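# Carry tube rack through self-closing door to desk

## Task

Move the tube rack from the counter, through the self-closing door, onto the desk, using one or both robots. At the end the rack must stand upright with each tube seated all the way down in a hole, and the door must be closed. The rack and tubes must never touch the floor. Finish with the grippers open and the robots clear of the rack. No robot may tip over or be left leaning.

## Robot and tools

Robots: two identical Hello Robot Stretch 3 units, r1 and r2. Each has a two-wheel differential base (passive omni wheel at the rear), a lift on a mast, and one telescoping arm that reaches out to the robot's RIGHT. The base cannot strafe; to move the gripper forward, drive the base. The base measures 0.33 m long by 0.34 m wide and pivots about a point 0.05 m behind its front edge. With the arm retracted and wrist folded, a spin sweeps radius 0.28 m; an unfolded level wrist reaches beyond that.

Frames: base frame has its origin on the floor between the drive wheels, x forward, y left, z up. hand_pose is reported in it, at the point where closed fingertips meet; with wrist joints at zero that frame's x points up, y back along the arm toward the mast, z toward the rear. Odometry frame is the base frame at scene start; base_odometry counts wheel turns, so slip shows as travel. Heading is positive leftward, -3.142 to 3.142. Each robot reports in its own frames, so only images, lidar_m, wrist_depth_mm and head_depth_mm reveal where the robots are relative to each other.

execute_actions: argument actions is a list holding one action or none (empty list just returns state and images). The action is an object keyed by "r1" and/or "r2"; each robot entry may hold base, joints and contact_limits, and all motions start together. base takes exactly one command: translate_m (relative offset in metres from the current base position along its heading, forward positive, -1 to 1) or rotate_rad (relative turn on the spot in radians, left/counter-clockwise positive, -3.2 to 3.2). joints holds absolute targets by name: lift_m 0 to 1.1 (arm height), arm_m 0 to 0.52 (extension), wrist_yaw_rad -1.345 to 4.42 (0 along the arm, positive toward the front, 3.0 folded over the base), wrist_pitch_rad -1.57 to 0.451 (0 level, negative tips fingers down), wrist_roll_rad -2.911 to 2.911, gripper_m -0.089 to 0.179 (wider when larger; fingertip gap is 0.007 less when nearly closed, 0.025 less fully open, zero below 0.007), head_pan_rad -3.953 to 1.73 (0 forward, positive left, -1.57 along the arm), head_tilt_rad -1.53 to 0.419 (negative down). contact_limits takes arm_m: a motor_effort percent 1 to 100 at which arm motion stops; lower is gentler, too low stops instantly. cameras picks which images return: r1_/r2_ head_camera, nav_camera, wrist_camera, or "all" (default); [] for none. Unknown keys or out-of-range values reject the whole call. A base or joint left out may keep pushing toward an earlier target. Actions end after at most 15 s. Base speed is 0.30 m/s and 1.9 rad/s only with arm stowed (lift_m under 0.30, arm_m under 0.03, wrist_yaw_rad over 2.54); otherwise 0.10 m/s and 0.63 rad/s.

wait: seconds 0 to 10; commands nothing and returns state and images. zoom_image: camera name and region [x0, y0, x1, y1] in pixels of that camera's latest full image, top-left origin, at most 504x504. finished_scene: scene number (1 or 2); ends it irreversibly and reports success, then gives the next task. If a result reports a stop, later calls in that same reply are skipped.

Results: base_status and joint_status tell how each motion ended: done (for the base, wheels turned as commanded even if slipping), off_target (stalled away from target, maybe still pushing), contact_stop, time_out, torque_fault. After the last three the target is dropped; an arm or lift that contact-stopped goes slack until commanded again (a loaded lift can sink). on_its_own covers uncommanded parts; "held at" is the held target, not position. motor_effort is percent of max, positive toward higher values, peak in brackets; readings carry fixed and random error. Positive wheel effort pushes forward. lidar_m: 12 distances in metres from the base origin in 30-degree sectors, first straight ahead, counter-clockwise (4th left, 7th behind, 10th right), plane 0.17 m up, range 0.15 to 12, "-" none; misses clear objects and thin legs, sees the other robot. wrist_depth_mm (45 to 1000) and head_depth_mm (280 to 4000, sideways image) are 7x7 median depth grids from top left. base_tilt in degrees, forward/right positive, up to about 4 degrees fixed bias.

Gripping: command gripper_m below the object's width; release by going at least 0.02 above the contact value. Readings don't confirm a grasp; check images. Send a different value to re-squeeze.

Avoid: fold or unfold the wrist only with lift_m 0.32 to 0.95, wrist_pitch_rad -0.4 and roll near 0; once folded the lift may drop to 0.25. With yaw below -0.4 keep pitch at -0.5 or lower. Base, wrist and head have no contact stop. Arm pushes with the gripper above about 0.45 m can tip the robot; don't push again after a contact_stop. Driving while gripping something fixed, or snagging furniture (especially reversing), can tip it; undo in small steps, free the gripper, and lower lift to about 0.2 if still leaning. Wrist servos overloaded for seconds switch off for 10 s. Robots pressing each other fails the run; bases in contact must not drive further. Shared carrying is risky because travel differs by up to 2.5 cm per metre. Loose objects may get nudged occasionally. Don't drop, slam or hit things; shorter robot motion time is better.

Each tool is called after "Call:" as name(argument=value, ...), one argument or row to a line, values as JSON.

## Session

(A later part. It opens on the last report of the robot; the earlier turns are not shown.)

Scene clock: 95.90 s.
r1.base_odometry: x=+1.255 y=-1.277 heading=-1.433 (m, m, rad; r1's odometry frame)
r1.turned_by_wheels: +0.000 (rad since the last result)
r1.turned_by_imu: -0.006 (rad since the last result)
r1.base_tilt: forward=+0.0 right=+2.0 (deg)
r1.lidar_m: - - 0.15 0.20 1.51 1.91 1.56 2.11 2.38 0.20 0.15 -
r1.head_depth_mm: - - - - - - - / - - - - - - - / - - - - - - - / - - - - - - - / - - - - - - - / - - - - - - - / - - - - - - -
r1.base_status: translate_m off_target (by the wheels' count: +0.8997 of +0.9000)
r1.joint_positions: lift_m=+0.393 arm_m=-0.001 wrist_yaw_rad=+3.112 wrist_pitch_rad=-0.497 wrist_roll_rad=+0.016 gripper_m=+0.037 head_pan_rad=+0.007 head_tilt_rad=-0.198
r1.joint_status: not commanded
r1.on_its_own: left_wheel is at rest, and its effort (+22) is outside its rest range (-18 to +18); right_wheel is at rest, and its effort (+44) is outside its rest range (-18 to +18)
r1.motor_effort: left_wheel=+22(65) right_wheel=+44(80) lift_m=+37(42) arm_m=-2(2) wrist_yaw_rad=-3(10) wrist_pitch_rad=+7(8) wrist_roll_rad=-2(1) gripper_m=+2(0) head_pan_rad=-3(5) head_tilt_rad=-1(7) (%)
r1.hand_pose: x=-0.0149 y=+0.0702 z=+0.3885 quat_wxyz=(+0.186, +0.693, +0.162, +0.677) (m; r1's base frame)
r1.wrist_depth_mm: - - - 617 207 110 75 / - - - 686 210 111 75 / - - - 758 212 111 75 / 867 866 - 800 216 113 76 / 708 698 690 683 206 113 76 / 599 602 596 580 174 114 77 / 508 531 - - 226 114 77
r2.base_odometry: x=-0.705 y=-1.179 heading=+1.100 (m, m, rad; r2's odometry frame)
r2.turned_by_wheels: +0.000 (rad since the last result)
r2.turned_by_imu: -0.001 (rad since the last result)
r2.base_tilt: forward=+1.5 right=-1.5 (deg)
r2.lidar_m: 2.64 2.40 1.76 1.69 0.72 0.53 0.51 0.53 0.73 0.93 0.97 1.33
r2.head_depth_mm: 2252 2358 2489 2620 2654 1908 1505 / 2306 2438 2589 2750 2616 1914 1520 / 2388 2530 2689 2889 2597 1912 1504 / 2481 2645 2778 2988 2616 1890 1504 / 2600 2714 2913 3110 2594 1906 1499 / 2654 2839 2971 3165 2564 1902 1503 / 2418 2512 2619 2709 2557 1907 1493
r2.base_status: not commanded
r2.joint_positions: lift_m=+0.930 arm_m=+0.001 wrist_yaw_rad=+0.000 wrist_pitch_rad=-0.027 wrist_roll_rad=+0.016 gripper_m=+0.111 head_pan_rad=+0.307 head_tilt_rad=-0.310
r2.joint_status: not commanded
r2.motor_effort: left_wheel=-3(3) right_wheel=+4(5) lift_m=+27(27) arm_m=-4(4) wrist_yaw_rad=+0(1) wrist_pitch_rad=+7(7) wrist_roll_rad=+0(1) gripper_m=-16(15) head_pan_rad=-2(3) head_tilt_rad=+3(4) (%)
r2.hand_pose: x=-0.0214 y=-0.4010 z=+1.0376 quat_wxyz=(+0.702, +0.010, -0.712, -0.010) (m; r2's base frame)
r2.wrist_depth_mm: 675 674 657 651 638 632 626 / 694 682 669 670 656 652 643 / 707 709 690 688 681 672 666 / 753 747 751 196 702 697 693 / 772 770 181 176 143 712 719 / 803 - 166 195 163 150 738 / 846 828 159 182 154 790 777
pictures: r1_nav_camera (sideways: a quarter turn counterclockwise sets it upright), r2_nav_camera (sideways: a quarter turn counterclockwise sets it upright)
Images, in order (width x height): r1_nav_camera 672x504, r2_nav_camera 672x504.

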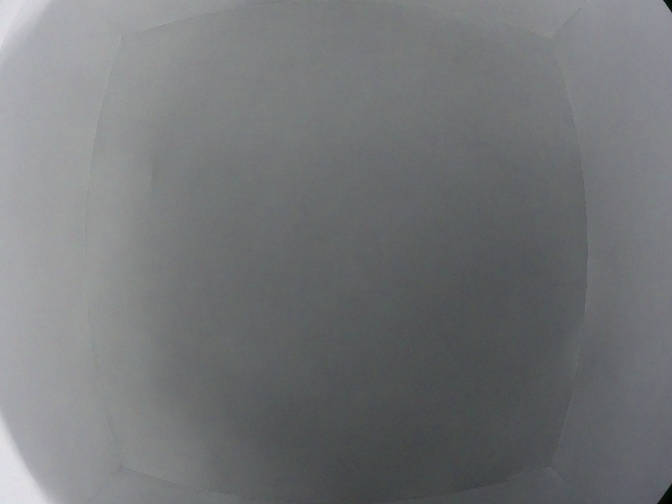

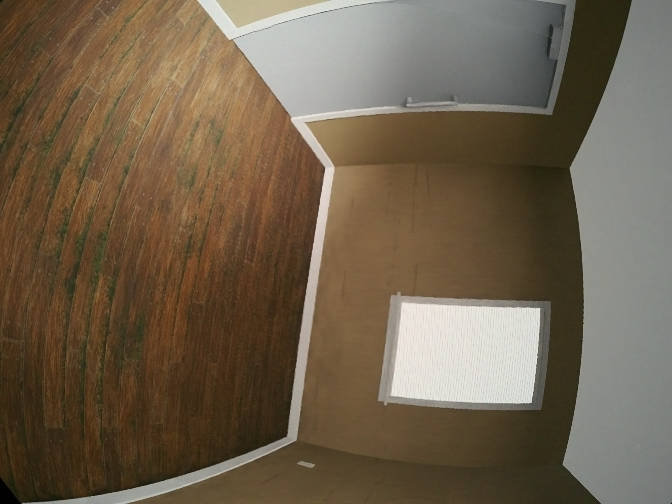

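Call:
execute_actions(
  actions=[
    {"r1":{"base":{"translate_m":-0.35},"joints":{"head_tilt_rad":-0.7}}},
  ],
  cameras=["r1_nav_camera"],
)

Scene clock: 101.17 s.
r1.base_odometry: x=+1.207 y=-0.930 heading=-1.433 (m, m, rad; r1's odometry frame)
r1.turned_by_wheels: +0.000 (rad since the last result)
r1.turned_by_imu: +0.001 (rad since the last result)
r1.base_tilt: forward=+0.2 right=+2.0 (deg)
r1.lidar_m: 0.40 0.41 0.56 1.23 1.51 1.63 1.22 1.76 2.37 1.25 0.43 0.41
r1.head_depth_mm: 301 340 390 456 550 641 726 / 300 339 388 454 547 687 858 / 300 337 387 452 545 685 918 / 299 337 385 450 541 677 913 / 298 336 384 448 538 674 904 / 297 334 382 446 535 668 898 / 296 333 381 444 532 666 887
r1.base_status: done
r1.joint_positions: lift_m=+0.393 arm_m=-0.001 wrist_yaw_rad=+3.110 wrist_pitch_rad=-0.497 wrist_roll_rad=+0.016 gripper_m=+0.037 head_pan_rad=+0.005 head_tilt_rad=-0.691
r1.joint_status: all done
r1.motor_effort: left_wheel=-1(18) right_wheel=+0(39) lift_m=+37(37) arm_m=-2(2) wrist_yaw_rad=-2(3) wrist_pitch_rad=+7(7) wrist_roll_rad=-1(1) gripper_m=+0(0) head_pan_rad=-3(3) head_tilt_rad=-4(48) (%)
r1.hand_pose: x=-0.0144 y=+0.0701 z=+0.3885 quat_wxyz=(+0.186, +0.693, +0.162, +0.677) (m; r1's base frame)
r1.wrist_depth_mm: - - - - 991 616 446 / - - - - - 673 448 / - - - - 990 670 452 / 818 844 - 873 837 673 457 / 684 708 700 717 691 648 458 / 593 595 603 607 605 592 455 / 513 524 - - 508 504 456
r2.base_odometry: x=-0.705 y=-1.179 heading=+1.100 (m, m, rad; r2's odometry frame)
r2.turned_by_wheels: +0.000 (rad since the last result)
r2.turned_by_imu: -0.001 (rad since the last result)
r2.base_tilt: forward=+1.4 right=-1.4 (deg)
r2.lidar_m: 2.64 2.39 1.76 1.69 0.72 0.53 0.51 0.53 0.73 0.93 0.96 1.33
r2.head_depth_mm: 2233 2338 2494 2653 2600 1927 1511 / 2282 2429 2580 2727 2609 1923 1517 / 2420 2535 2678 2875 2591 1929 1501 / 2456 2642 2784 2974 2599 1916 1504 / 2554 2753 2894 3138 2576 1890 1506 / 2647 2808 2978 3162 2553 1878 1493 / 2431 2515 2628 2718 2561 1884 1489
r2.base_status: not commanded
r2.joint_positions: lift_m=+0.930 arm_m=+0.001 wrist_yaw_rad=+0.000 wrist_pitch_rad=-0.027 wrist_roll_rad=+0.016 gripper_m=+0.111 head_pan_rad=+0.307 head_tilt_rad=-0.310
r2.joint_status: not commanded
r2.motor_effort: left_wheel=-3(3) right_wheel=+5(5) lift_m=+27(27) arm_m=-4(4) wrist_yaw_rad=-1(1) wrist_pitch_rad=+7(7) wrist_roll_rad=+1(0) gripper_m=-15(15) head_pan_rad=-3(4) head_tilt_rad=+4(3) (%)
r2.hand_pose: x=-0.0214 y=-0.4010 z=+1.0376 quat_wxyz=(+0.702, +0.010, -0.712, -0.010) (m; r2's base frame)
r2.wrist_depth_mm: 662 664 658 648 643 633 614 / 689 688 669 669 653 651 650 / 713 720 714 686 693 683 682 / 737 731 732 196 696 704 697 / 767 758 182 176 143 720 718 / 809 - 165 196 163 150 739 / 822 832 160 181 154 785 773
pictures: r1_nav_camera (sideways: a quarter turn counterclockwise sets it upright)
Images, in order (width x height): r1_nav_camera 672x504.

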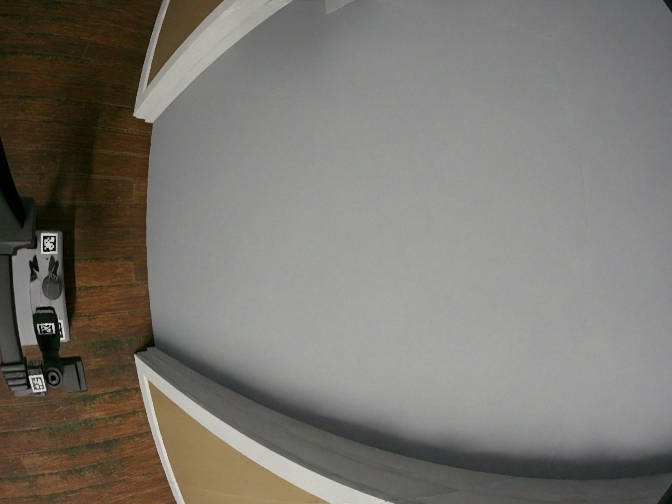

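Call:
execute_actions(
  actions=[
    {"r1":{"base":{"translate_m":-0.25}}},
  ],
  cameras=[],
)

Call:
execute_actions(
  actions=[
    {"r1":{"base":{"rotate_rad":0.7}}},
  ],
  cameras=[],
)

Call:
execute_actions(
  actions=[
    {"r1":{"base":{"translate_m":0.4}}},
  ],
  cameras=[],
)

Call:
execute_actions(
  actions=[
    {"r1":{"base":{"rotate_rad":-0.7}}},
  ],
  cameras=["r1_nav_camera"],
)

Scene clock: 110.03 s.
r1.base_odometry: x=+1.172 y=-0.683 heading=-1.433 (m, m, rad; r1's odometry frame)
r1.turned_by_wheels: +0.000 (rad since the last result)
r1.turned_by_imu: +0.001 (rad since the last result)
r1.base_tilt: forward=+0.2 right=+2.0 (deg)
r1.lidar_m: 0.65 0.67 0.85 1.46 1.45 1.50 0.97 1.50 2.05 2.23 0.80 0.62
r1.head_depth_mm: 516 581 641 693 791 1025 1159 / 514 579 664 779 881 1030 1158 / 512 577 660 772 929 1165 1150 / 511 575 658 767 923 1156 1145 / 509 573 655 766 921 1149 1138 / 509 571 653 762 914 1150 1132 / 506 571 651 758 911 1137 1130
r1.base_status: done
r1.joint_positions: lift_m=+0.393 arm_m=-0.001 wrist_yaw_rad=+3.110 wrist_pitch_rad=-0.497 wrist_roll_rad=+0.016 gripper_m=+0.037 head_pan_rad=+0.005 head_tilt_rad=-0.691
r1.joint_status: not commanded
r1.motor_effort: left_wheel=+0(4) right_wheel=+1(3) lift_m=+37(36) arm_m=-1(2) wrist_yaw_rad=-2(2) wrist_pitch_rad=+7(7) wrist_roll_rad=-1(1) gripper_m=+1(1) head_pan_rad=-2(2) head_tilt_rad=-4(4) (%)
r1.hand_pose: x=-0.0144 y=+0.0701 z=+0.3885 quat_wxyz=(+0.186, +0.693, +0.162, +0.677) (m; r1's base frame)
r1.wrist_depth_mm: - - - - - 914 636 / - - - - - 951 690 / - - - - - 914 719 / 850 866 - 839 848 857 741 / 693 690 696 717 694 699 670 / 601 590 592 589 599 597 589 / 514 526 - - 508 510 510
r2.base_odometry: x=-0.705 y=-1.179 heading=+1.100 (m, m, rad; r2's odometry frame)
r2.turned_by_wheels: +0.000 (rad since the last result)
r2.turned_by_imu: -0.001 (rad since the last result)
r2.base_tilt: forward=+1.4 right=-1.4 (deg)
r2.lidar_m: 2.65 2.40 1.75 1.69 0.72 0.53 0.51 0.53 0.73 0.93 0.97 1.33
r2.head_depth_mm: 2240 2357 2470 2653 2596 1919 1501 / 2286 2414 2597 2722 2622 1915 1500 / 2404 2510 2692 2892 2601 1903 1488 / 2498 2632 2792 3006 2639 1907 1502 / 2553 2706 2911 3065 2581 1899 1497 / 2646 2804 3024 3192 2621 1886 1500 / 2408 2515 2644 2756 2550 1880 1487
r2.base_status: not commanded
r2.joint_positions: lift_m=+0.930 arm_m=+0.001 wrist_yaw_rad=+0.000 wrist_pitch_rad=-0.027 wrist_roll_rad=+0.016 gripper_m=+0.111 head_pan_rad=+0.307 head_tilt_rad=-0.310
r2.joint_status: not commanded
r2.motor_effort: left_wheel=-3(3) right_wheel=+5(5) lift_m=+27(27) arm_m=-4(4) wrist_yaw_rad=+0(0) wrist_pitch_rad=+7(7) wrist_roll_rad=+0(0) gripper_m=-15(15) head_pan_rad=-2(3) head_tilt_rad=+3(3) (%)
r2.hand_pose: x=-0.0214 y=-0.4010 z=+1.0376 quat_wxyz=(+0.702, +0.010, -0.712, -0.010) (m; r2's base frame)
r2.wrist_depth_mm: 678 662 646 660 636 637 629 / 699 674 676 660 651 668 643 / 717 712 699 673 673 679 672 / 731 738 728 195 698 700 679 / 757 767 181 177 142 710 712 / 812 - 164 195 163 150 738 / 850 821 159 182 154 790 761
pictures: none
No camera images: the call's "cameras" was empty. Leave "cameras" out to get every camera's image.

Scene clock: 112.13 s.
r1.base_odometry: x=+1.172 y=-0.683 heading=-0.733 (m, m, rad; r1's odometry frame)
r1.turned_by_wheels: +0.700 (rad since the last result)
r1.turned_by_imu: +0.690 (rad since the last result)
r1.base_tilt: forward=+0.1 right=+1.9 (deg)
r1.lidar_m: 0.71 0.99 1.46 1.45 1.46 0.97 1.60 2.30 1.36 0.70 0.62 0.65
r1.head_depth_mm: 532 584 644 720 815 940 1090 / 568 625 697 786 905 1057 1136 / 608 676 758 869 1010 1207 1152 / 656 735 837 967 1153 1310 1146 / 711 791 909 1061 1261 1331 1148 / 685 771 900 1087 1368 1322 1136 / 742 865 1035 1269 1516 1319 1129
r1.base_status: done
r1.joint_positions: lift_m=+0.393 arm_m=-0.001 wrist_yaw_rad=+3.110 wrist_pitch_rad=-0.497 wrist_roll_rad=+0.016 gripper_m=+0.037 head_pan_rad=+0.005 head_tilt_rad=-0.692
r1.joint_status: not commanded
r1.motor_effort: left_wheel=-3(5) right_wheel=+4(8) lift_m=+37(37) arm_m=-2(2) wrist_yaw_rad=-1(2) wrist_pitch_rad=+8(7) wrist_roll_rad=-1(2) gripper_m=+1(0) head_pan_rad=-2(2) head_tilt_rad=-4(4) (%)
r1.hand_pose: x=-0.0144 y=+0.0701 z=+0.3885 quat_wxyz=(+0.186, +0.693, +0.162, +0.677) (m; r1's base frame)
r1.wrist_depth_mm: - - - - - - - / - - - - - - - / - - - - - - - / 865 871 - 850 847 863 845 / 698 700 693 700 696 692 691 / 600 602 604 595 597 590 586 / 510 521 - - 513 510 511
r2.base_odometry: x=-0.705 y=-1.179 heading=+1.100 (m, m, rad; r2's odometry frame)
r2.turned_by_wheels: +0.000 (rad since the last result)
r2.turned_by_imu: +0.000 (rad since the last result)
r2.base_tilt: forward=+1.4 right=-1.3 (deg)
r2.lidar_m: 2.64 2.39 1.75 1.69 0.72 0.53 0.51 0.53 0.73 0.93 0.97 1.33
r2.head_depth_mm: 2243 2324 2467 2651 2624 1937 1508 / 2280 2452 2568 2744 2644 1910 1512 / 2358 2518 2642 2854 2612 1916 1509 / 2472 2660 2805 3015 2592 1906 1500 / 2552 2745 2920 3088 2574 1891 1503 / 2662 2817 2957 3188 2560 1879 1499 / 2387 2498 2614 2735 2560 1883 1505
r2.base_status: not commanded
r2.joint_positions: lift_m=+0.930 arm_m=+0.001 wrist_yaw_rad=+0.000 wrist_pitch_rad=-0.027 wrist_roll_rad=+0.016 gripper_m=+0.111 head_pan_rad=+0.307 head_tilt_rad=-0.310
r2.joint_status: not commanded
r2.motor_effort: left_wheel=-3(3) right_wheel=+5(5) lift_m=+27(27) arm_m=-4(4) wrist_yaw_rad=+1(0) wrist_pitch_rad=+7(7) wrist_roll_rad=+0(0) gripper_m=-15(15) head_pan_rad=-3(2) head_tilt_rad=+3(4) (%)
r2.hand_pose: x=-0.0214 y=-0.4010 z=+1.0376 quat_wxyz=(+0.702, +0.010, -0.712, -0.010) (m; r2's base frame)
r2.wrist_depth_mm: 678 659 656 646 644 641 626 / 696 682 685 668 671 672 640 / 722 701 684 692 689 690 661 / 734 737 718 194 694 712 699 / 776 765 181 177 142 711 716 / 789 - 165 196 163 150 742 / 840 828 159 182 154 800 770
pictures: none
No camera images: the call's "cameras" was empty. Leave "cameras" out to get every camera's image.

Scene clock: 117.30 s.
r1.base_odometry: x=+1.469 y=-0.951 heading=-0.733 (m, m, rad; r1's odometry frame)
r1.turned_by_wheels: +0.000 (rad since the last result)
r1.turned_by_imu: -0.002 (rad since the last result)
r1.base_tilt: forward=-0.1 right=+2.0 (deg)
r1.lidar_m: 0.37 0.47 1.21 1.33 1.53 1.32 1.93 2.55 0.60 0.42 0.34 0.34
r1.head_depth_mm: - 293 320 357 404 466 551 / 287 311 346 391 448 525 634 / 302 336 377 430 501 600 747 / 324 364 414 480 568 702 909 / 351 398 458 540 659 834 1077 / 377 422 479 550 641 792 1088 / 360 398 444 519 695 1029 1134
r1.base_status: done
r1.joint_positions: lift_m=+0.393 arm_m=-0.001 wrist_yaw_rad=+3.110 wrist_pitch_rad=-0.497 wrist_roll_rad=+0.016 gripper_m=+0.037 head_pan_rad=+0.005 head_tilt_rad=-0.692
r1.joint_status: not commanded
r1.motor_effort: left_wheel=-3(5) right_wheel=+4(8) lift_m=+37(36) arm_m=-2(2) wrist_yaw_rad=-2(1) wrist_pitch_rad=+8(7) wrist_roll_rad=-1(1) gripper_m=+0(0) head_pan_rad=-2(2) head_tilt_rad=-3(4) (%)
r1.hand_pose: x=-0.0144 y=+0.0701 z=+0.3885 quat_wxyz=(+0.186, +0.693, +0.162, +0.677) (m; r1's base frame)
r1.wrist_depth_mm: - - - - - - 851 / - - - - - - 933 / - - - - - - 984 / 850 840 - 836 846 844 814 / 717 706 696 699 702 697 674 / 586 595 598 593 596 590 574 / 511 530 - - 506 515 496
r2.base_odometry: x=-0.705 y=-1.179 heading=+1.100 (m, m, rad; r2's odometry frame)
r2.turned_by_wheels: +0.000 (rad since the last result)
r2.turned_by_imu: -0.001 (rad since the last result)
r2.base_tilt: forward=+1.4 right=-1.4 (deg)
r2.lidar_m: 2.64 2.39 1.76 1.69 0.72 0.53 0.51 0.53 0.73 0.93 0.97 1.33
r2.head_depth_mm: 2246 2356 2496 2632 2588 1909 1510 / 2294 2421 2572 2703 2597 1914 1507 / 2395 2524 2686 2868 2579 1903 1507 / 2456 2627 2762 2965 2616 1897 1504 / 2572 2723 2903 3115 2599 1882 1515 / 2657 2829 3018 3149 2561 1905 1507 / 2424 2513 2612 2728 2535 1887 1486
r2.base_status: not commanded
r2.joint_positions: lift_m=+0.930 arm_m=+0.001 wrist_yaw_rad=+0.000 wrist_pitch_rad=-0.027 wrist_roll_rad=+0.016 gripper_m=+0.111 head_pan_rad=+0.307 head_tilt_rad=-0.310
r2.joint_status: not commanded
r2.motor_effort: left_wheel=-3(4) right_wheel=+4(4) lift_m=+27(27) arm_m=-4(4) wrist_yaw_rad=-1(1) wrist_pitch_rad=+7(7) wrist_roll_rad=+1(0) gripper_m=-15(15) head_pan_rad=-3(3) head_tilt_rad=+4(4) (%)
r2.hand_pose: x=-0.0214 y=-0.4010 z=+1.0376 quat_wxyz=(+0.702, +0.010, -0.712, -0.010) (m; r2's base frame)
r2.wrist_depth_mm: 673 664 648 644 642 641 625 / 691 687 680 662 659 655 644 / 719 708 705 702 682 678 666 / 738 728 731 196 695 717 696 / 787 766 181 177 143 721 718 / 803 - 165 196 164 150 721 / 831 823 159 181 153 790 760
pictures: none
No camera images: the call's "cameras" was empty. Leave "cameras" out to get every camera's image.

Scene clock: 119.40 s.
r1.base_odometry: x=+1.469 y=-0.951 heading=-1.433 (m, m, rad; r1's odometry frame)
r1.turned_by_wheels: -0.700 (rad since the last result)
r1.turned_by_imu: -0.690 (rad since the last result)
r1.base_tilt: forward=+0.2 right=+1.9 (deg)
r1.lidar_m: 0.34 0.35 0.47 1.00 1.25 1.53 1.75 1.32 2.47 1.02 0.49 0.35
r1.head_depth_mm: - 292 325 381 458 579 783 / - 291 324 379 457 574 776 / - 290 323 377 454 570 770 / - 289 322 376 453 567 762 / - 287 320 374 449 562 755 / - 290 319 372 447 559 749 / - 288 317 370 445 556 740
r1.base_status: done
r1.joint_positions: lift_m=+0.393 arm_m=-0.001 wrist_yaw_rad=+3.110 wrist_pitch_rad=-0.497 wrist_roll_rad=+0.016 gripper_m=+0.037 head_pan_rad=+0.005 head_tilt_rad=-0.692
r1.joint_status: not commanded
r1.motor_effort: left_wheel=+2(5) right_wheel=-5(9) lift_m=+37(37) arm_m=-2(2) wrist_yaw_rad=-1(2) wrist_pitch_rad=+7(8) wrist_roll_rad=-2(1) gripper_m=+0(0) head_pan_rad=-2(2) head_tilt_rad=-4(5) (%)
r1.hand_pose: x=-0.0144 y=+0.0701 z=+0.3885 quat_wxyz=(+0.186, +0.693, +0.162, +0.677) (m; r1's base frame)
r1.wrist_depth_mm: - - - - 807 420 378 / - - - - 815 446 381 / - - - - 858 490 389 / 833 869 - 854 778 537 391 / 705 698 700 708 687 583 395 / 592 599 605 595 609 560 394 / 516 538 - - 508 509 395
r2.base_odometry: x=-0.705 y=-1.179 heading=+1.100 (m, m, rad; r2's odometry frame)
r2.turned_by_wheels: +0.000 (rad since the last result)
r2.turned_by_imu: +0.000 (rad since the last result)
r2.base_tilt: forward=+1.5 right=-1.3 (deg)
r2.lidar_m: 2.64 2.39 1.75 1.69 0.72 0.53 0.51 0.53 0.73 0.93 0.97 1.33
r2.head_depth_mm: 2220 2364 2483 2646 2617 1949 1513 / 2305 2411 2587 2697 2601 1934 1501 / 2412 2545 2716 2855 2617 1908 1504 / 2499 2627 2813 2997 2545 1887 1510 / 2576 2758 2906 3124 2576 1879 1505 / 2659 2829 2999 3221 2552 1871 1504 / 2399 2521 2603 2753 2560 1879 1490
r2.base_status: not commanded
r2.joint_positions: lift_m=+0.930 arm_m=+0.001 wrist_yaw_rad=+0.000 wrist_pitch_rad=-0.027 wrist_roll_rad=+0.016 gripper_m=+0.111 head_pan_rad=+0.307 head_tilt_rad=-0.310
r2.joint_status: not commanded
r2.motor_effort: left_wheel=-3(3) right_wheel=+4(5) lift_m=+27(27) arm_m=-4(4) wrist_yaw_rad=+0(0) wrist_pitch_rad=+7(7) wrist_roll_rad=+0(0) gripper_m=-15(15) head_pan_rad=-2(3) head_tilt_rad=+3(4) (%)
r2.hand_pose: x=-0.0214 y=-0.4010 z=+1.0376 quat_wxyz=(+0.702, +0.010, -0.712, -0.010) (m; r2's base frame)
r2.wrist_depth_mm: 665 668 651 648 645 633 621 / 691 682 680 679 661 664 657 / 719 712 710 683 685 681 670 / 768 737 726 196 685 699 694 / 771 760 181 176 143 715 716 / 802 - 164 197 163 150 730 / 836 819 159 181 153 775 797
pictures: r1_nav_camera (sideways: a quarter turn counterclockwise sets it upright)
Images, in order (width x height): r1_nav_camera 672x504.

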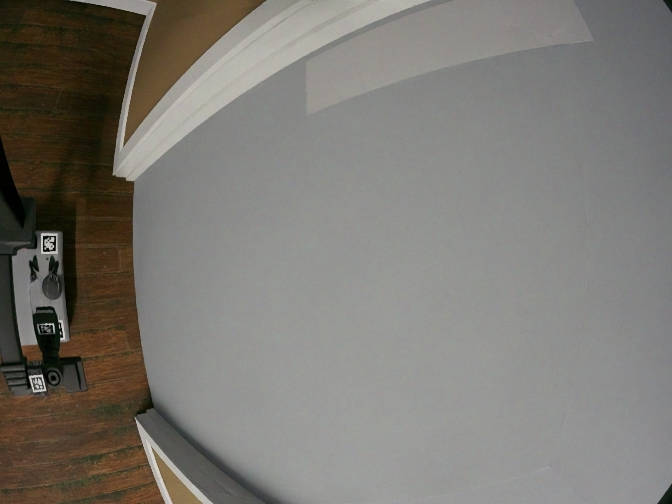

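Centred now. Push.

Call:
execute_actions(
  actions=[
    {"r1":{"base":{"translate_m":0.5},"joints":{"head_tilt_rad":-0.3}}},
  ],
  cameras=["r1_nav_camera","r2_nav_camera"],
)

Scene clock: 125.77 s.
r1.base_odometry: x=+1.538 y=-1.446 heading=-1.432 (m, m, rad; r1's odometry frame)
r1.turned_by_wheels: +0.001 (rad since the last result)
r1.turned_by_imu: -0.013 (rad since the last result)
r1.base_tilt: forward=+0.0 right=+1.9 (deg)
r1.lidar_m: - - 0.15 0.20 1.26 1.71 1.60 1.60 2.64 0.21 0.15 -
r1.head_depth_mm: - - - - - - - / - - - - - - - / - - - - - - - / - - - - - - - / - - - - - - - / - - - - - - - / - - - - - - -
r1.base_status: translate_m off_target (by the wheels' count: +0.4998 of +0.5000)
r1.joint_positions: lift_m=+0.393 arm_m=-0.001 wrist_yaw_rad=+3.109 wrist_pitch_rad=-0.497 wrist_roll_rad=+0.017 gripper_m=+0.037 head_pan_rad=+0.014 head_tilt_rad=-0.253
r1.joint_status: head_tilt_rad off_target (ended at -0.253, target -0.300)
r1.on_its_own: left_wheel is at rest, and its effort (+26) is outside its rest range (-18 to +18)
r1.motor_effort: left_wheel=+26(46) right_wheel=+11(62) lift_m=+38(41) arm_m=-2(2) wrist_yaw_rad=-1(6) wrist_pitch_rad=+7(8) wrist_roll_rad=-2(1) gripper_m=+0(0) head_pan_rad=-6(7) head_tilt_rad=-22(31) (%)
r1.hand_pose: x=-0.0143 y=+0.0702 z=+0.3885 quat_wxyz=(+0.187, +0.694, +0.161, +0.677) (m; r1's base frame)
r1.wrist_depth_mm: - - - 398 204 109 74 / - - - 437 208 110 75 / - - - 483 209 111 75 / 846 864 - 548 212 112 76 / 703 690 688 634 203 113 76 / 591 583 611 594 173 114 77 / 511 520 - - 239 114 77
r2.base_odometry: x=-0.705 y=-1.179 heading=+1.100 (m, m, rad; r2's odometry frame)
r2.turned_by_wheels: +0.000 (rad since the last result)
r2.turned_by_imu: -0.001 (rad since the last result)
r2.base_tilt: forward=+1.4 right=-1.3 (deg)
r2.lidar_m: 2.64 2.38 1.75 1.69 0.72 0.53 0.51 0.53 0.73 0.93 0.97 1.33
r2.head_depth_mm: 2221 2345 2461 2627 2627 1913 1506 / 2296 2406 2591 2774 2603 1912 1509 / 2396 2532 2690 2818 2606 1900 1503 / 2500 2656 2756 2977 2610 1903 1502 / 2561 2716 2942 3093 2601 1905 1501 / 2674 2834 2997 3168 2580 1888 1505 / 2409 2489 2620 2738 2575 1902 1492
r2.base_status: not commanded
r2.joint_positions: lift_m=+0.930 arm_m=+0.001 wrist_yaw_rad=+0.000 wrist_pitch_rad=-0.027 wrist_roll_rad=+0.016 gripper_m=+0.111 head_pan_rad=+0.307 head_tilt_rad=-0.310
r2.joint_status: not commanded
r2.motor_effort: left_wheel=-3(3) right_wheel=+5(5) lift_m=+27(27) arm_m=-4(4) wrist_yaw_rad=-1(1) wrist_pitch_rad=+7(7) wrist_roll_rad=+0(0) gripper_m=-16(15) head_pan_rad=-4(3) head_tilt_rad=+3(3) (%)
r2.hand_pose: x=-0.0214 y=-0.4010 z=+1.0376 quat_wxyz=(+0.702, +0.010, -0.712, -0.010) (m; r2's base frame)
r2.wrist_depth_mm: 673 665 654 651 641 642 626 / 685 682 674 666 663 647 644 / 713 706 690 687 682 673 663 / 733 741 727 195 695 707 690 / 770 760 181 177 142 725 715 / 780 - 164 197 163 150 752 / 840 824 160 182 153 782 779
pictures: r1_nav_camera (sideways: a quarter turn counterclockwise sets it upright), r2_nav_camera (sideways: a quarter turn counterclockwise sets it upright)
Images, in order (width x height): r1_nav_camera 672x504, r2_nav_camera 672x504.

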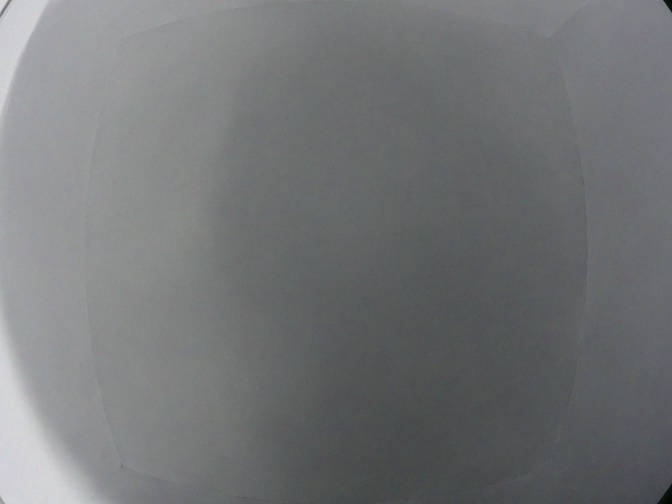

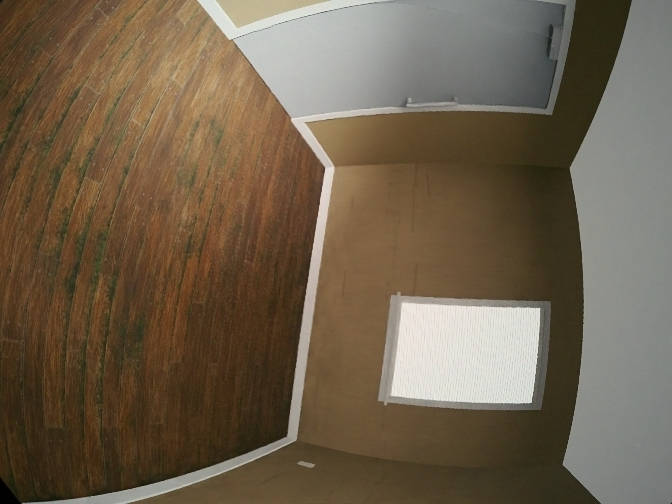

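Call:
execute_actions(
  actions=[
    {"r1":{"base":{"translate_m":-0.6}},"r2":{"joints":{"wrist_yaw_rad":2.7,"lift_m":0.85,"head_pan_rad":0.5}}},
  ],
  cameras=["r1_nav_camera","r2_nav_camera","r2_wrist_camera"],
)

Scene clock: 134.87 s.
r1.base_odometry: x=+1.455 y=-0.851 heading=-1.432 (m, m, rad; r1's odometry frame)
r1.turned_by_wheels: +0.000 (rad since the last result)
r1.turned_by_imu: +0.002 (rad since the last result)
r1.base_tilt: forward=+0.3 right=+1.9 (deg)
r1.lidar_m: 0.64 0.66 0.78 1.21 1.25 1.28 1.45 1.04 2.03 2.33 0.79 0.67
r1.head_depth_mm: 528 558 592 629 671 719 778 / 527 557 588 624 666 714 770 / 523 552 585 621 662 708 764 / 520 550 581 618 657 704 757 / 518 545 578 614 654 700 751 / 515 543 574 610 648 695 745 / 511 540 572 606 643 689 738
r1.base_status: done
r1.joint_positions: lift_m=+0.393 arm_m=-0.001 wrist_yaw_rad=+3.109 wrist_pitch_rad=-0.497 wrist_roll_rad=+0.017 gripper_m=+0.037 head_pan_rad=+0.007 head_tilt_rad=-0.297
r1.joint_status: not commanded
r1.on_its_own: head_tilt_rad moved -0.044 to your old target -0.300
r1.motor_effort: left_wheel=-1(16) right_wheel=+1(10) lift_m=+38(38) arm_m=-2(2) wrist_yaw_rad=+0(1) wrist_pitch_rad=+7(7) wrist_roll_rad=-2(1) gripper_m=+1(1) head_pan_rad=-3(6) head_tilt_rad=-2(23) (%)
r1.hand_pose: x=-0.0143 y=+0.0702 z=+0.3885 quat_wxyz=(+0.187, +0.694, +0.161, +0.677) (m; r1's base frame)
r1.wrist_depth_mm: - - - - - 899 611 / - - - - - 910 609 / - - - - - 893 621 / 844 848 - 846 832 814 620 / 694 709 706 687 704 703 651 / 591 607 614 600 602 584 591 / 517 535 - - 517 512 508
r2.base_odometry: x=-0.705 y=-1.179 heading=+1.100 (m, m, rad; r2's odometry frame)
r2.turned_by_wheels: +0.000 (rad since the last result)
r2.turned_by_imu: -0.001 (rad since the last result)
r2.base_tilt: forward=+1.3 right=-1.3 (deg)
r2.lidar_m: 2.64 2.39 1.75 1.69 0.72 0.53 0.51 0.53 0.73 0.93 0.97 1.33
r2.head_depth_mm: 2301 2414 2553 2698 2625 1909 1521 / 2441 2589 2746 2913 2605 1907 1509 / 2570 2743 2871 3064 2581 1916 1520 / 2716 2893 2992 3251 2591 1901 1507 / 2486 2670 2822 2988 2577 1890 1501 / 2179 2279 2394 2559 2524 1876 1500 / 1952 2033 2122 2229 2316 1891 1489
r2.base_status: not commanded
r2.joint_positions: lift_m=+0.850 arm_m=+0.001 wrist_yaw_rad=+2.698 wrist_pitch_rad=-0.027 wrist_roll_rad=+0.016 gripper_m=+0.111 head_pan_rad=+0.493 head_tilt_rad=-0.310
r2.joint_status: all done
r2.motor_effort: left_wheel=-3(3) right_wheel=+5(4) lift_m=+21(23) arm_m=-4(4) wrist_yaw_rad=+0(3) wrist_pitch_rad=+7(7) wrist_roll_rad=+0(0) gripper_m=-15(15) head_pan_rad=+3(15) head_tilt_rad=+4(3) (%)
r2.hand_pose: x=+0.0883 y=+0.0853 z=+0.9579 quat_wxyz=(+0.164, +0.697, -0.147, +0.682) (m; r2's base frame)
r2.wrist_depth_mm: - - - - - - - / - - - - - - - / - - - - - - - / - - - - - - - / - - 181 176 143 - - / - - 165 196 163 150 - / - - 159 183 154 - -
pictures: r1_nav_camera (sideways: a quarter turn counterclockwise sets it upright), r2_nav_camera (sideways: a quarter turn counterclockwise sets it upright), r2_wrist_camera
Images, in order (width x height): r1_nav_camera 672x504, r2_nav_camera 672x504, r2_wrist_camera 644x364.

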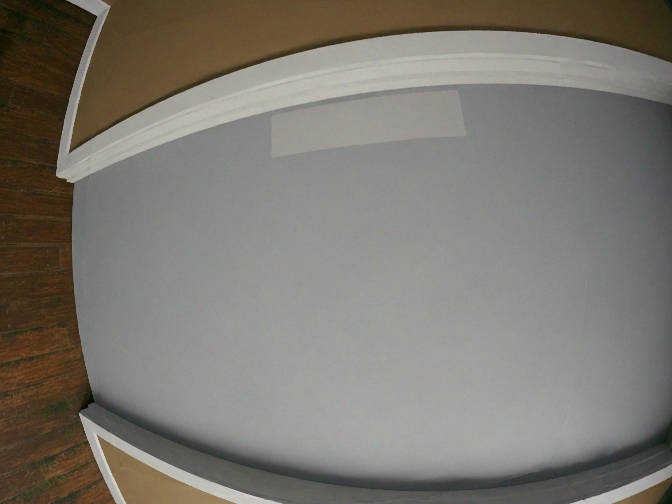

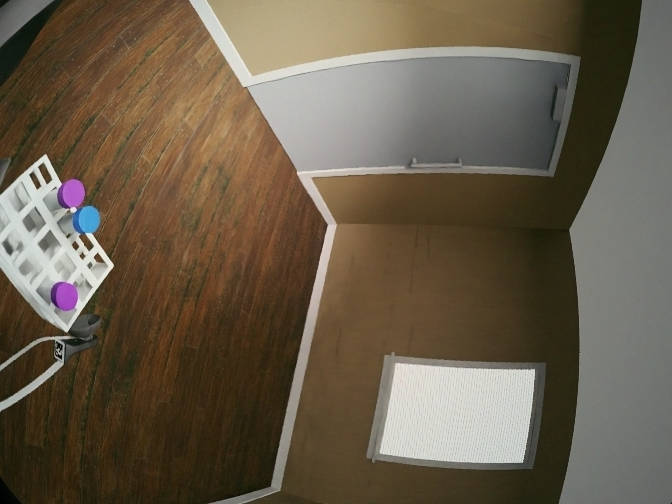

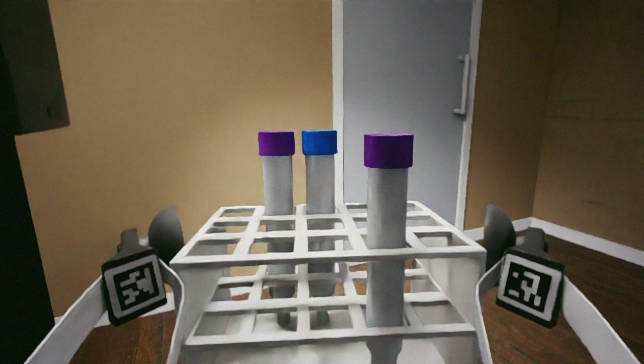

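Call:
execute_actions(
  actions=[
    {"r1":{"base":{"rotate_rad":0.35},"joints":{"lift_m":0.25,"head_tilt_rad":-0.8}}},
  ],
  cameras=[],
)

Call:
execute_actions(
  actions=[
    {"r1":{"base":{"translate_m":1.0}}},
  ],
  cameras=["r1_nav_camera","r2_nav_camera"],
)

Scene clock: 138.67 s.
r1.base_odometry: x=+1.455 y=-0.851 heading=-1.083 (m, m, rad; r1's odometry frame)
r1.turned_by_wheels: +0.350 (rad since the last result)
r1.turned_by_imu: +0.345 (rad since the last result)
r1.base_tilt: forward=+0.2 right=+1.9 (deg)
r1.lidar_m: 0.64 0.68 1.21 1.21 1.46 1.45 1.04 1.76 2.53 1.01 0.71 0.64
r1.head_depth_mm: 495 559 641 752 906 1146 1124 / 510 578 668 789 962 1209 1122 / 528 600 695 827 1018 1234 1118 / 544 621 726 869 1081 1260 1107 / 562 644 757 917 1157 1265 1107 / 580 663 763 905 1111 1253 1107 / 551 618 711 883 1172 1253 1097
r1.base_status: done
r1.joint_positions: lift_m=+0.250 arm_m=-0.001 wrist_yaw_rad=+3.109 wrist_pitch_rad=-0.497 wrist_roll_rad=+0.017 gripper_m=+0.037 head_pan_rad=+0.007 head_tilt_rad=-0.790
r1.joint_status: all done
r1.motor_effort: left_wheel=-3(7) right_wheel=+4(10) lift_m=+26(28) arm_m=-2(2) wrist_yaw_rad=-1(1) wrist_pitch_rad=+7(7) wrist_roll_rad=-2(2) gripper_m=+1(1) head_pan_rad=-3(3) head_tilt_rad=-5(31) (%)
r1.hand_pose: x=-0.0143 y=+0.0702 z=+0.2457 quat_wxyz=(+0.187, +0.694, +0.161, +0.677) (m; r1's base frame)
r1.wrist_depth_mm: - - - - - - 934 / - - - - - - 949 / 794 802 - 774 788 785 797 / 633 612 - 629 605 614 611 / 503 520 - 540 501 501 501 / 444 - - - 437 433 424 / - - - - 369 371 370
r2.base_odometry: x=-0.705 y=-1.179 heading=+1.100 (m, m, rad; r2's odometry frame)
r2.turned_by_wheels: +0.000 (rad since the last result)
r2.turned_by_imu: -0.001 (rad since the last result)
r2.base_tilt: forward=+1.4 right=-1.3 (deg)
r2.lidar_m: 2.64 2.39 1.76 1.70 0.72 0.53 0.51 0.53 0.73 0.93 0.97 1.33
r2.head_depth_mm: 2321 2431 2530 2685 2641 1909 1517 / 2443 2564 2692 2861 2611 1920 1517 / 2564 2752 2853 3048 2609 1926 1508 / 2714 2867 3071 3259 2601 1897 1508 / 2511 2636 2814 3021 2594 1890 1505 / 2168 2276 2396 2541 2531 1895 1496 / 1952 2029 2115 2212 2321 1897 1493
r2.base_status: not commanded
r2.joint_positions: lift_m=+0.850 arm_m=+0.001 wrist_yaw_rad=+2.698 wrist_pitch_rad=-0.027 wrist_roll_rad=+0.016 gripper_m=+0.111 head_pan_rad=+0.493 head_tilt_rad=-0.310
r2.joint_status: not commanded
r2.motor_effort: left_wheel=-3(2) right_wheel=+4(4) lift_m=+21(21) arm_m=-4(4) wrist_yaw_rad=+0(1) wrist_pitch_rad=+7(7) wrist_roll_rad=+0(0) gripper_m=-15(15) head_pan_rad=+3(1) head_tilt_rad=+4(4) (%)
r2.hand_pose: x=+0.0883 y=+0.0853 z=+0.9579 quat_wxyz=(+0.164, +0.697, -0.147, +0.682) (m; r2's base frame)
r2.wrist_depth_mm: - - - - - - - / - - - - - - - / - - - - - - - / - - - - - - - / - - 181 177 143 - - / - - 164 196 163 150 - / - - 159 182 154 - -
pictures: none
No camera images: the call's "cameras" was empty. Leave "cameras" out to get every camera's image.

Scene clock: 143.60 s.
r1.base_odometry: x=+1.924 y=-1.734 heading=-1.082 (m, m, rad; r1's odometry frame)
r1.turned_by_wheels: +0.000 (rad since the last result)
r1.turned_by_imu: -0.497 (rad since the last result)
r1.base_tilt: forward=+0.1 right=+2.0 (deg)
r1.lidar_m: - - 0.15 0.19 0.21 1.27 1.79 1.74 2.62 0.25 0.15 -
r1.head_depth_mm: - - - - - - - / - - - - - - - / - - - - - - - / - - - - - - - / - - - - - - - / - - - - - - - / - - - - - - -
r1.base_status: translate_m off_target (by the wheels' count: +0.9999 of +1.0000)
r1.joint_positions: lift_m=+0.250 arm_m=-0.002 wrist_yaw_rad=+3.108 wrist_pitch_rad=-0.497 wrist_roll_rad=+0.016 gripper_m=+0.037 head_pan_rad=+0.012 head_tilt_rad=-0.808
r1.joint_status: not commanded
r1.motor_effort: left_wheel=+18(53) right_wheel=+11(98) lift_m=+38(40) arm_m=+0(3) wrist_yaw_rad=+0(36) wrist_pitch_rad=+7(9) wrist_roll_rad=-1(2) gripper_m=+0(0) head_pan_rad=-5(10) head_tilt_rad=+4(10) (%)
r1.hand_pose: x=-0.0140 y=+0.0704 z=+0.2454 quat_wxyz=(+0.187, +0.693, +0.161, +0.677) (m; r1's base frame)
r1.wrist_depth_mm: 829 204 221 980 200 112 78 / 913 228 - - 207 114 78 / 802 260 - 759 210 115 79 / 618 583 - 591 214 116 79 / 514 503 - 524 207 118 80 / 444 - - - 178 119 81 / - - - - 203 120 81
r2.base_odometry: x=-0.705 y=-1.179 heading=+1.100 (m, m, rad; r2's odometry frame)
r2.turned_by_wheels: +0.000 (rad since the last result)
r2.turned_by_imu: -0.001 (rad since the last result)
r2.base_tilt: forward=+1.4 right=-1.4 (deg)
r2.lidar_m: 2.64 2.26 1.76 1.70 0.72 0.53 0.51 0.53 0.73 0.93 0.97 1.33
r2.head_depth_mm: 2303 2422 2604 2702 2648 1926 1522 / 2407 2595 2716 2835 2576 1930 1514 / 2556 2707 2857 3088 2608 1918 1505 / 2709 2910 3063 3229 2591 1904 1511 / 2506 2632 2786 2965 2572 1904 1490 / 2057 2134 2222 2380 2441 1894 1499 / 1860 1948 2050 2138 2241 1899 1489
r2.base_status: not commanded
r2.joint_positions: lift_m=+0.850 arm_m=+0.001 wrist_yaw_rad=+2.698 wrist_pitch_rad=-0.027 wrist_roll_rad=+0.016 gripper_m=+0.111 head_pan_rad=+0.493 head_tilt_rad=-0.310
r2.joint_status: not commanded
r2.motor_effort: left_wheel=-3(3) right_wheel=+5(5) lift_m=+21(21) arm_m=-4(4) wrist_yaw_rad=+1(1) wrist_pitch_rad=+7(7) wrist_roll_rad=+1(0) gripper_m=-15(14) head_pan_rad=+3(2) head_tilt_rad=+4(3) (%)
r2.hand_pose: x=+0.0883 y=+0.0853 z=+0.9579 quat_wxyz=(+0.164, +0.697, -0.147, +0.682) (m; r2's base frame)
r2.wrist_depth_mm: - - - - - - - / - - - - - - - / - - - - - - - / - - - - - - - / - - 181 177 142 - - / - - 165 196 163 150 - / - - 158 181 153 - -
pictures: r1_nav_camera (sideways: a quarter turn counterclockwise sets it upright), r2_nav_camera (sideways: a quarter turn counterclockwise sets it upright)
Images, in order (width x height): r1_nav_camera 672x504, r2_nav_camera 672x504.

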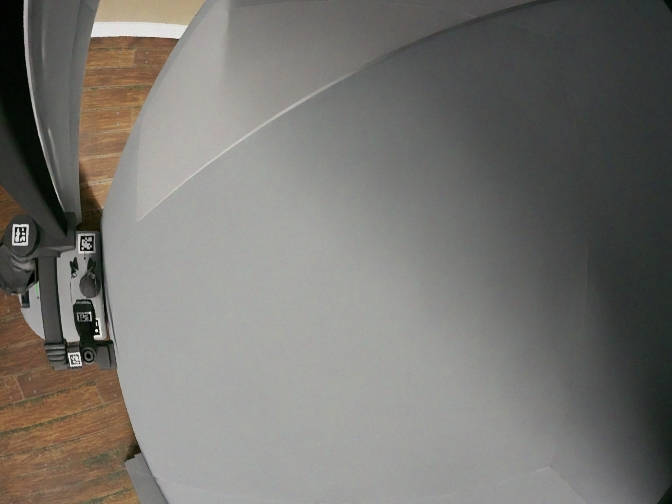

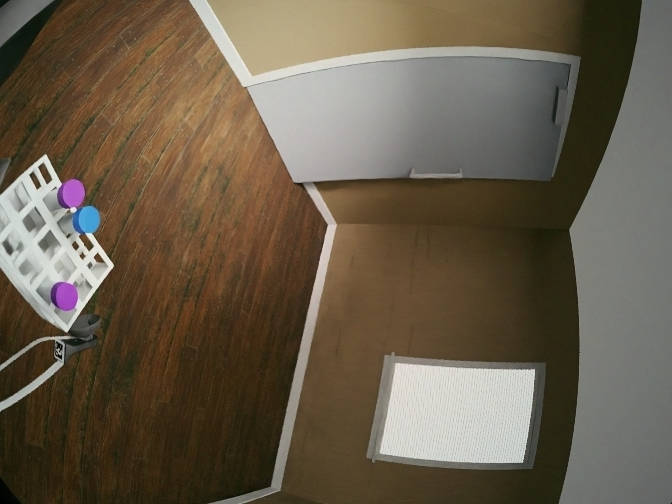

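It opens a bit with momentum. Keep pushing, steering left wheel side.

Call:
execute_actions(
  actions=[
    {"r1":{"base":{"translate_m":0.7}}},
  ],
  cameras=["r1_nav_camera","r2_nav_camera"],
)

Scene clock: 147.60 s.
r1.base_odometry: x=+2.254 y=-2.352 heading=-1.082 (m, m, rad; r1's odometry frame)
r1.turned_by_wheels: +0.000 (rad since the last result)
r1.turned_by_imu: -0.855 (rad since the last result)
r1.base_tilt: forward=+0.0 right=+1.9 (deg)
r1.lidar_m: - - 0.15 0.19 1.37 1.32 0.67 0.73 2.11 0.26 0.15 -
r1.head_depth_mm: - - - - - - - / - - - - - - - / - - - - - - - / - - - - - - - / - - - - - - - / - - - - - - - / - - - - - - -
r1.base_status: translate_m off_target (by the wheels' count: +0.6999 of +0.7000)
r1.joint_positions: lift_m=+0.250 arm_m=-0.002 wrist_yaw_rad=+3.108 wrist_pitch_rad=-0.497 wrist_roll_rad=+0.016 gripper_m=+0.037 head_pan_rad=+0.033 head_tilt_rad=-0.810
r1.joint_status: not commanded
r1.motor_effort: left_wheel=+16(38) right_wheel=+7(23) lift_m=+38(38) arm_m=+0(0) wrist_yaw_rad=+0(0) wrist_pitch_rad=+7(7) wrist_roll_rad=-1(1) gripper_m=+0(0) head_pan_rad=-13(13) head_tilt_rad=+5(5) (%)
r1.hand_pose: x=-0.0140 y=+0.0704 z=+0.2454 quat_wxyz=(+0.187, +0.693, +0.161, +0.677) (m; r1's base frame)
r1.wrist_depth_mm: - - - - 201 112 78 / - - - - 205 114 79 / 788 787 - 778 211 115 79 / 610 616 - 624 215 116 80 / 501 528 - 520 207 118 80 / 438 - - - 179 119 81 / - - - - 203 120 81
r2.base_odometry: x=-0.705 y=-1.179 heading=+1.100 (m, m, rad; r2's odometry frame)
r2.turned_by_wheels: +0.000 (rad since the last result)
r2.turned_by_imu: -0.001 (rad since the last result)
r2.base_tilt: forward=+1.4 right=-1.3 (deg)
r2.lidar_m: 2.64 1.69 1.73 1.69 0.72 0.53 0.51 0.53 0.73 0.93 0.97 1.33
r2.head_depth_mm: 2320 2453 2579 2733 2592 1922 1507 / 2415 2559 2739 2863 2638 1910 1508 / 2563 2722 2870 3090 2626 1915 1511 / 2700 2816 3083 3263 2598 1914 1498 / 1454 1529 1636 1738 1878 1913 1504 / 1444 1524 1637 1733 1861 1903 1501 / 1445 1524 1633 1740 1861 1865 1500
r2.base_status: not commanded
r2.joint_positions: lift_m=+0.850 arm_m=+0.001 wrist_yaw_rad=+2.698 wrist_pitch_rad=-0.027 wrist_roll_rad=+0.016 gripper_m=+0.111 head_pan_rad=+0.493 head_tilt_rad=-0.310
r2.joint_status: not commanded
r2.motor_effort: left_wheel=-3(3) right_wheel=+5(4) lift_m=+21(21) arm_m=-4(4) wrist_yaw_rad=+0(1) wrist_pitch_rad=+7(7) wrist_roll_rad=+0(0) gripper_m=-15(15) head_pan_rad=+2(2) head_tilt_rad=+4(3) (%)
r2.hand_pose: x=+0.0883 y=+0.0853 z=+0.9579 quat_wxyz=(+0.164, +0.697, -0.147, +0.682) (m; r2's base frame)
r2.wrist_depth_mm: - - - - - - - / - - - - - - - / - - - - - - - / - - - - - - - / - - 181 177 143 - - / - - 165 196 163 150 - / - - 158 180 153 - -
pictures: r1_nav_camera (sideways: a quarter turn counterclockwise sets it upright), r2_nav_camera (sideways: a quarter turn counterclockwise sets it upright)
Images, in order (width x height): r1_nav_camera 672x504, r2_nav_camera 672x504.

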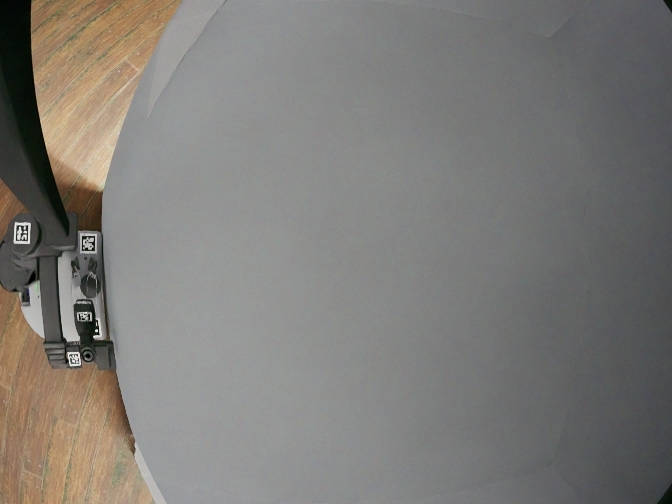

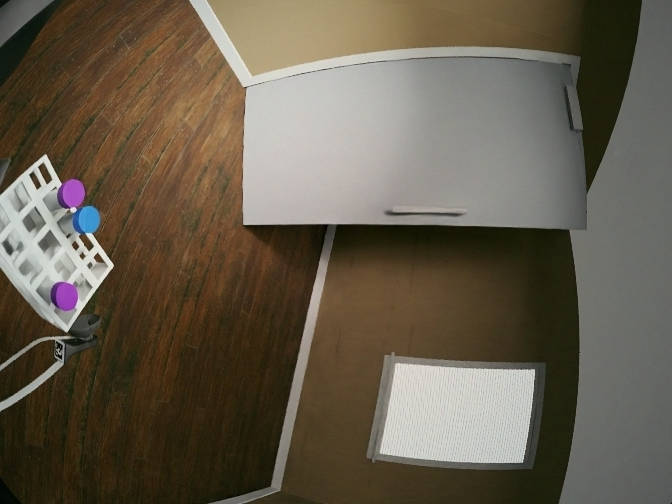

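Call:
execute_actions(
  actions=[
    {"r2":{"base":{"rotate_rad":0.3}},"r1":{"base":{"translate_m":0.3}}},
  ],
  cameras=[],
)

Call:
execute_actions(
  actions=[
    {"r2":{"base":{"translate_m":1.0},"joints":{"head_pan_rad":0.9,"head_tilt_rad":-0.6}}},
  ],
  cameras=["r1_nav_camera","r2_nav_camera"],
)

Scene clock: 150.67 s.
r1.base_odometry: x=+2.394 y=-2.617 heading=-1.081 (m, m, rad; r1's odometry frame)
r1.turned_by_wheels: +0.000 (rad since the last result)
r1.turned_by_imu: -0.380 (rad since the last result)
r1.base_tilt: forward=+0.0 right=+1.9 (deg)
r1.lidar_m: - - 0.15 0.19 1.89 1.54 1.28 0.88 2.47 0.26 0.15 -
r1.head_depth_mm: - - - - - - - / - - - - - - - / - - - - - - - / - - - - - - - / - - - - - - - / - - - - - - - / - - - - - - -
r1.base_status: done
r1.joint_positions: lift_m=+0.250 arm_m=-0.002 wrist_yaw_rad=+3.108 wrist_pitch_rad=-0.497 wrist_roll_rad=+0.016 gripper_m=+0.037 head_pan_rad=+0.032 head_tilt_rad=-0.811
r1.joint_status: not commanded
r1.motor_effort: left_wheel=+10(44) right_wheel=+7(100) lift_m=+38(38) arm_m=+0(0) wrist_yaw_rad=+0(3) wrist_pitch_rad=+7(8) wrist_roll_rad=+0(1) gripper_m=+0(0) head_pan_rad=-13(13) head_tilt_rad=+6(10) (%)
r1.hand_pose: x=-0.0141 y=+0.0703 z=+0.2453 quat_wxyz=(+0.187, +0.693, +0.161, +0.677) (m; r1's base frame)
r1.wrist_depth_mm: - - - - 201 112 78 / - - - - 206 114 79 / 781 787 - 780 210 116 80 / 617 613 - 612 214 117 80 / 507 522 - 525 208 118 81 / 449 - - - 180 120 81 / - - - - 205 121 82
r2.base_odometry: x=-0.705 y=-1.179 heading=+1.400 (m, m, rad; r2's odometry frame)
r2.turned_by_wheels: +0.300 (rad since the last result)
r2.turned_by_imu: +0.303 (rad since the last result)
r2.base_tilt: forward=+1.3 right=-1.4 (deg)
r2.lidar_m: 2.64 1.35 1.70 0.96 0.58 0.51 0.51 0.61 0.93 0.93 1.11 2.03
r2.head_depth_mm: 2569 2770 2912 3050 2615 1916 1512 / 1149 1223 1313 2999 2381 1851 1508 / 1213 1280 1347 1450 1553 1650 1507 / 1306 1399 1482 1567 1667 1770 1503 / 1402 1498 1609 1709 1851 1897 1501 / 1539 1630 1762 1875 2047 1896 1496 / 1560 1638 1739 1833 1938 1887 1496
r2.base_status: done
r2.joint_positions: lift_m=+0.850 arm_m=+0.001 wrist_yaw_rad=+2.698 wrist_pitch_rad=-0.027 wrist_roll_rad=+0.016 gripper_m=+0.111 head_pan_rad=+0.493 head_tilt_rad=-0.309
r2.joint_status: not commanded
r2.motor_effort: left_wheel=-3(5) right_wheel=+5(8) lift_m=+21(21) arm_m=-4(3) wrist_yaw_rad=+1(0) wrist_pitch_rad=+7(7) wrist_roll_rad=+0(0) gripper_m=-16(15) head_pan_rad=+1(2) head_tilt_rad=+4(4) (%)
r2.hand_pose: x=+0.0882 y=+0.0853 z=+0.9579 quat_wxyz=(+0.164, +0.697, -0.147, +0.682) (m; r2's base frame)
r2.wrist_depth_mm: - - - - - - - / - - - - - - - / - - - - - - - / 805 - - - - - - / 821 - 181 177 143 - - / 836 - 165 195 164 150 - / - - 158 181 153 - -
pictures: none
No camera images: the call's "cameras" was empty. Leave "cameras" out to get every camera's image.

Scene clock: 162.03 s.
r1.base_odometry: x=+2.394 y=-2.617 heading=-1.081 (m, m, rad; r1's odometry frame)
r1.turned_by_wheels: +0.000 (rad since the last result)
r1.turned_by_imu: -0.001 (rad since the last result)
r1.base_tilt: forward=+0.1 right=+1.9 (deg)
r1.lidar_m: - - 0.15 0.19 1.89 1.54 1.28 0.88 2.47 0.26 0.15 -
r1.head_depth_mm: - - - - - - - / - - - - - - - / - - - - - - - / - - - - - - - / - - - - - - - / - - - - - - - / - - - - - - -
r1.base_status: not commanded
r1.joint_positions: lift_m=+0.250 arm_m=-0.002 wrist_yaw_rad=+3.108 wrist_pitch_rad=-0.497 wrist_roll_rad=+0.016 gripper_m=+0.037 head_pan_rad=+0.032 head_tilt_rad=-0.811
r1.joint_status: not commanded
r1.motor_effort: left_wheel=+10(10) right_wheel=+6(6) lift_m=+38(38) arm_m=+0(0) wrist_yaw_rad=+0(0) wrist_pitch_rad=+7(7) wrist_roll_rad=-1(1) gripper_m=-1(0) head_pan_rad=-13(13) head_tilt_rad=+5(5) (%)
r1.hand_pose: x=-0.0141 y=+0.0703 z=+0.2453 quat_wxyz=(+0.187, +0.693, +0.161, +0.677) (m; r1's base frame)
r1.wrist_depth_mm: - - - - 202 112 78 / - - - - 206 114 79 / 789 788 - 789 209 116 79 / 615 615 - 608 214 117 80 / 500 525 - 523 208 118 81 / 442 - - - 180 120 81 / - - - - 204 120 82
r2.base_odometry: x=-0.535 y=-0.193 heading=+1.400 (m, m, rad; r2's odometry frame)
r2.turned_by_wheels: +0.000 (rad since the last result)
r2.turned_by_imu: +0.000 (rad since the last result)
r2.base_tilt: forward=+1.4 right=-1.4 (deg)
r2.lidar_m: 1.70 1.64 0.51 1.38 1.66 1.46 1.46 1.39 1.23 1.23 1.47 1.69
r2.head_depth_mm: 1375 1548 1754 2040 1783 1465 1246 / 2969 1575 1768 1960 1764 1460 1243 / 3368 3634 3079 2276 1679 1432 1251 / 630 699 784 894 1037 1243 1192 / 419 470 541 615 769 982 1197 / 511 557 551 863 1209 1424 1239 / 426 842 1101 1491 1696 1463 1239
r2.base_status: done
r2.joint_positions: lift_m=+0.850 arm_m=+0.001 wrist_yaw_rad=+2.699 wrist_pitch_rad=-0.027 wrist_roll_rad=+0.016 gripper_m=+0.111 head_pan_rad=+0.893 head_tilt_rad=-0.592
r2.joint_status: all done
r2.motor_effort: left_wheel=-3(2) right_wheel=+5(9) lift_m=+21(21) arm_m=-4(4) wrist_yaw_rad=+0(0) wrist_pitch_rad=+7(7) wrist_roll_rad=+0(0) gripper_m=-15(15) head_pan_rad=+2(18) head_tilt_rad=-4(23) (%)
r2.hand_pose: x=+0.0882 y=+0.0854 z=+0.9579 quat_wxyz=(+0.164, +0.697, -0.147, +0.682) (m; r2's base frame)
r2.wrist_depth_mm: - - - 583 - - - / - - - 595 - - - / - - - 569 - - - / - - - 565 - - - / - - 182 177 143 - - / - - 165 196 164 149 - / - - 158 182 153 - -
pictures: r1_nav_camera (sideways: a quarter turn counterclockwise sets it upright), r2_nav_camera (sideways: a quarter turn counterclockwise sets it upright)
Images, in order (width x height): r1_nav_camera 672x504, r2_nav_camera 672x504.

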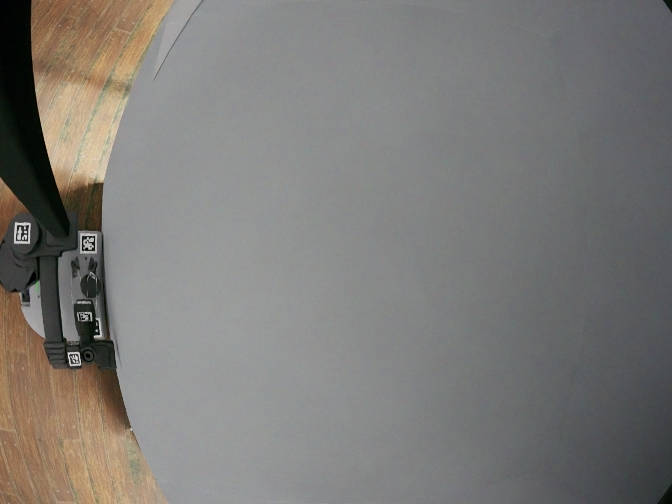

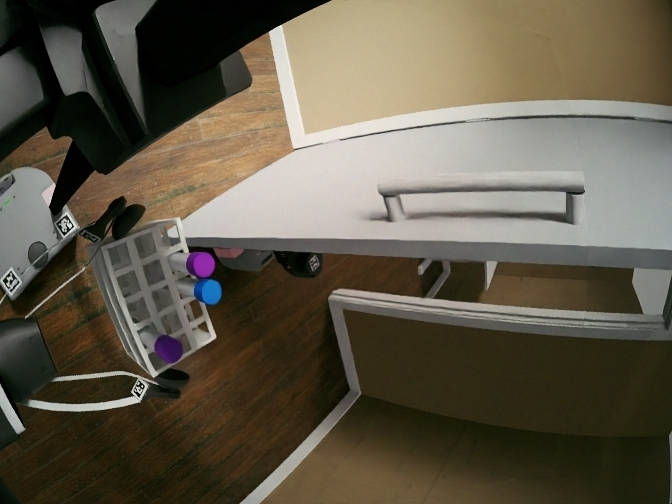

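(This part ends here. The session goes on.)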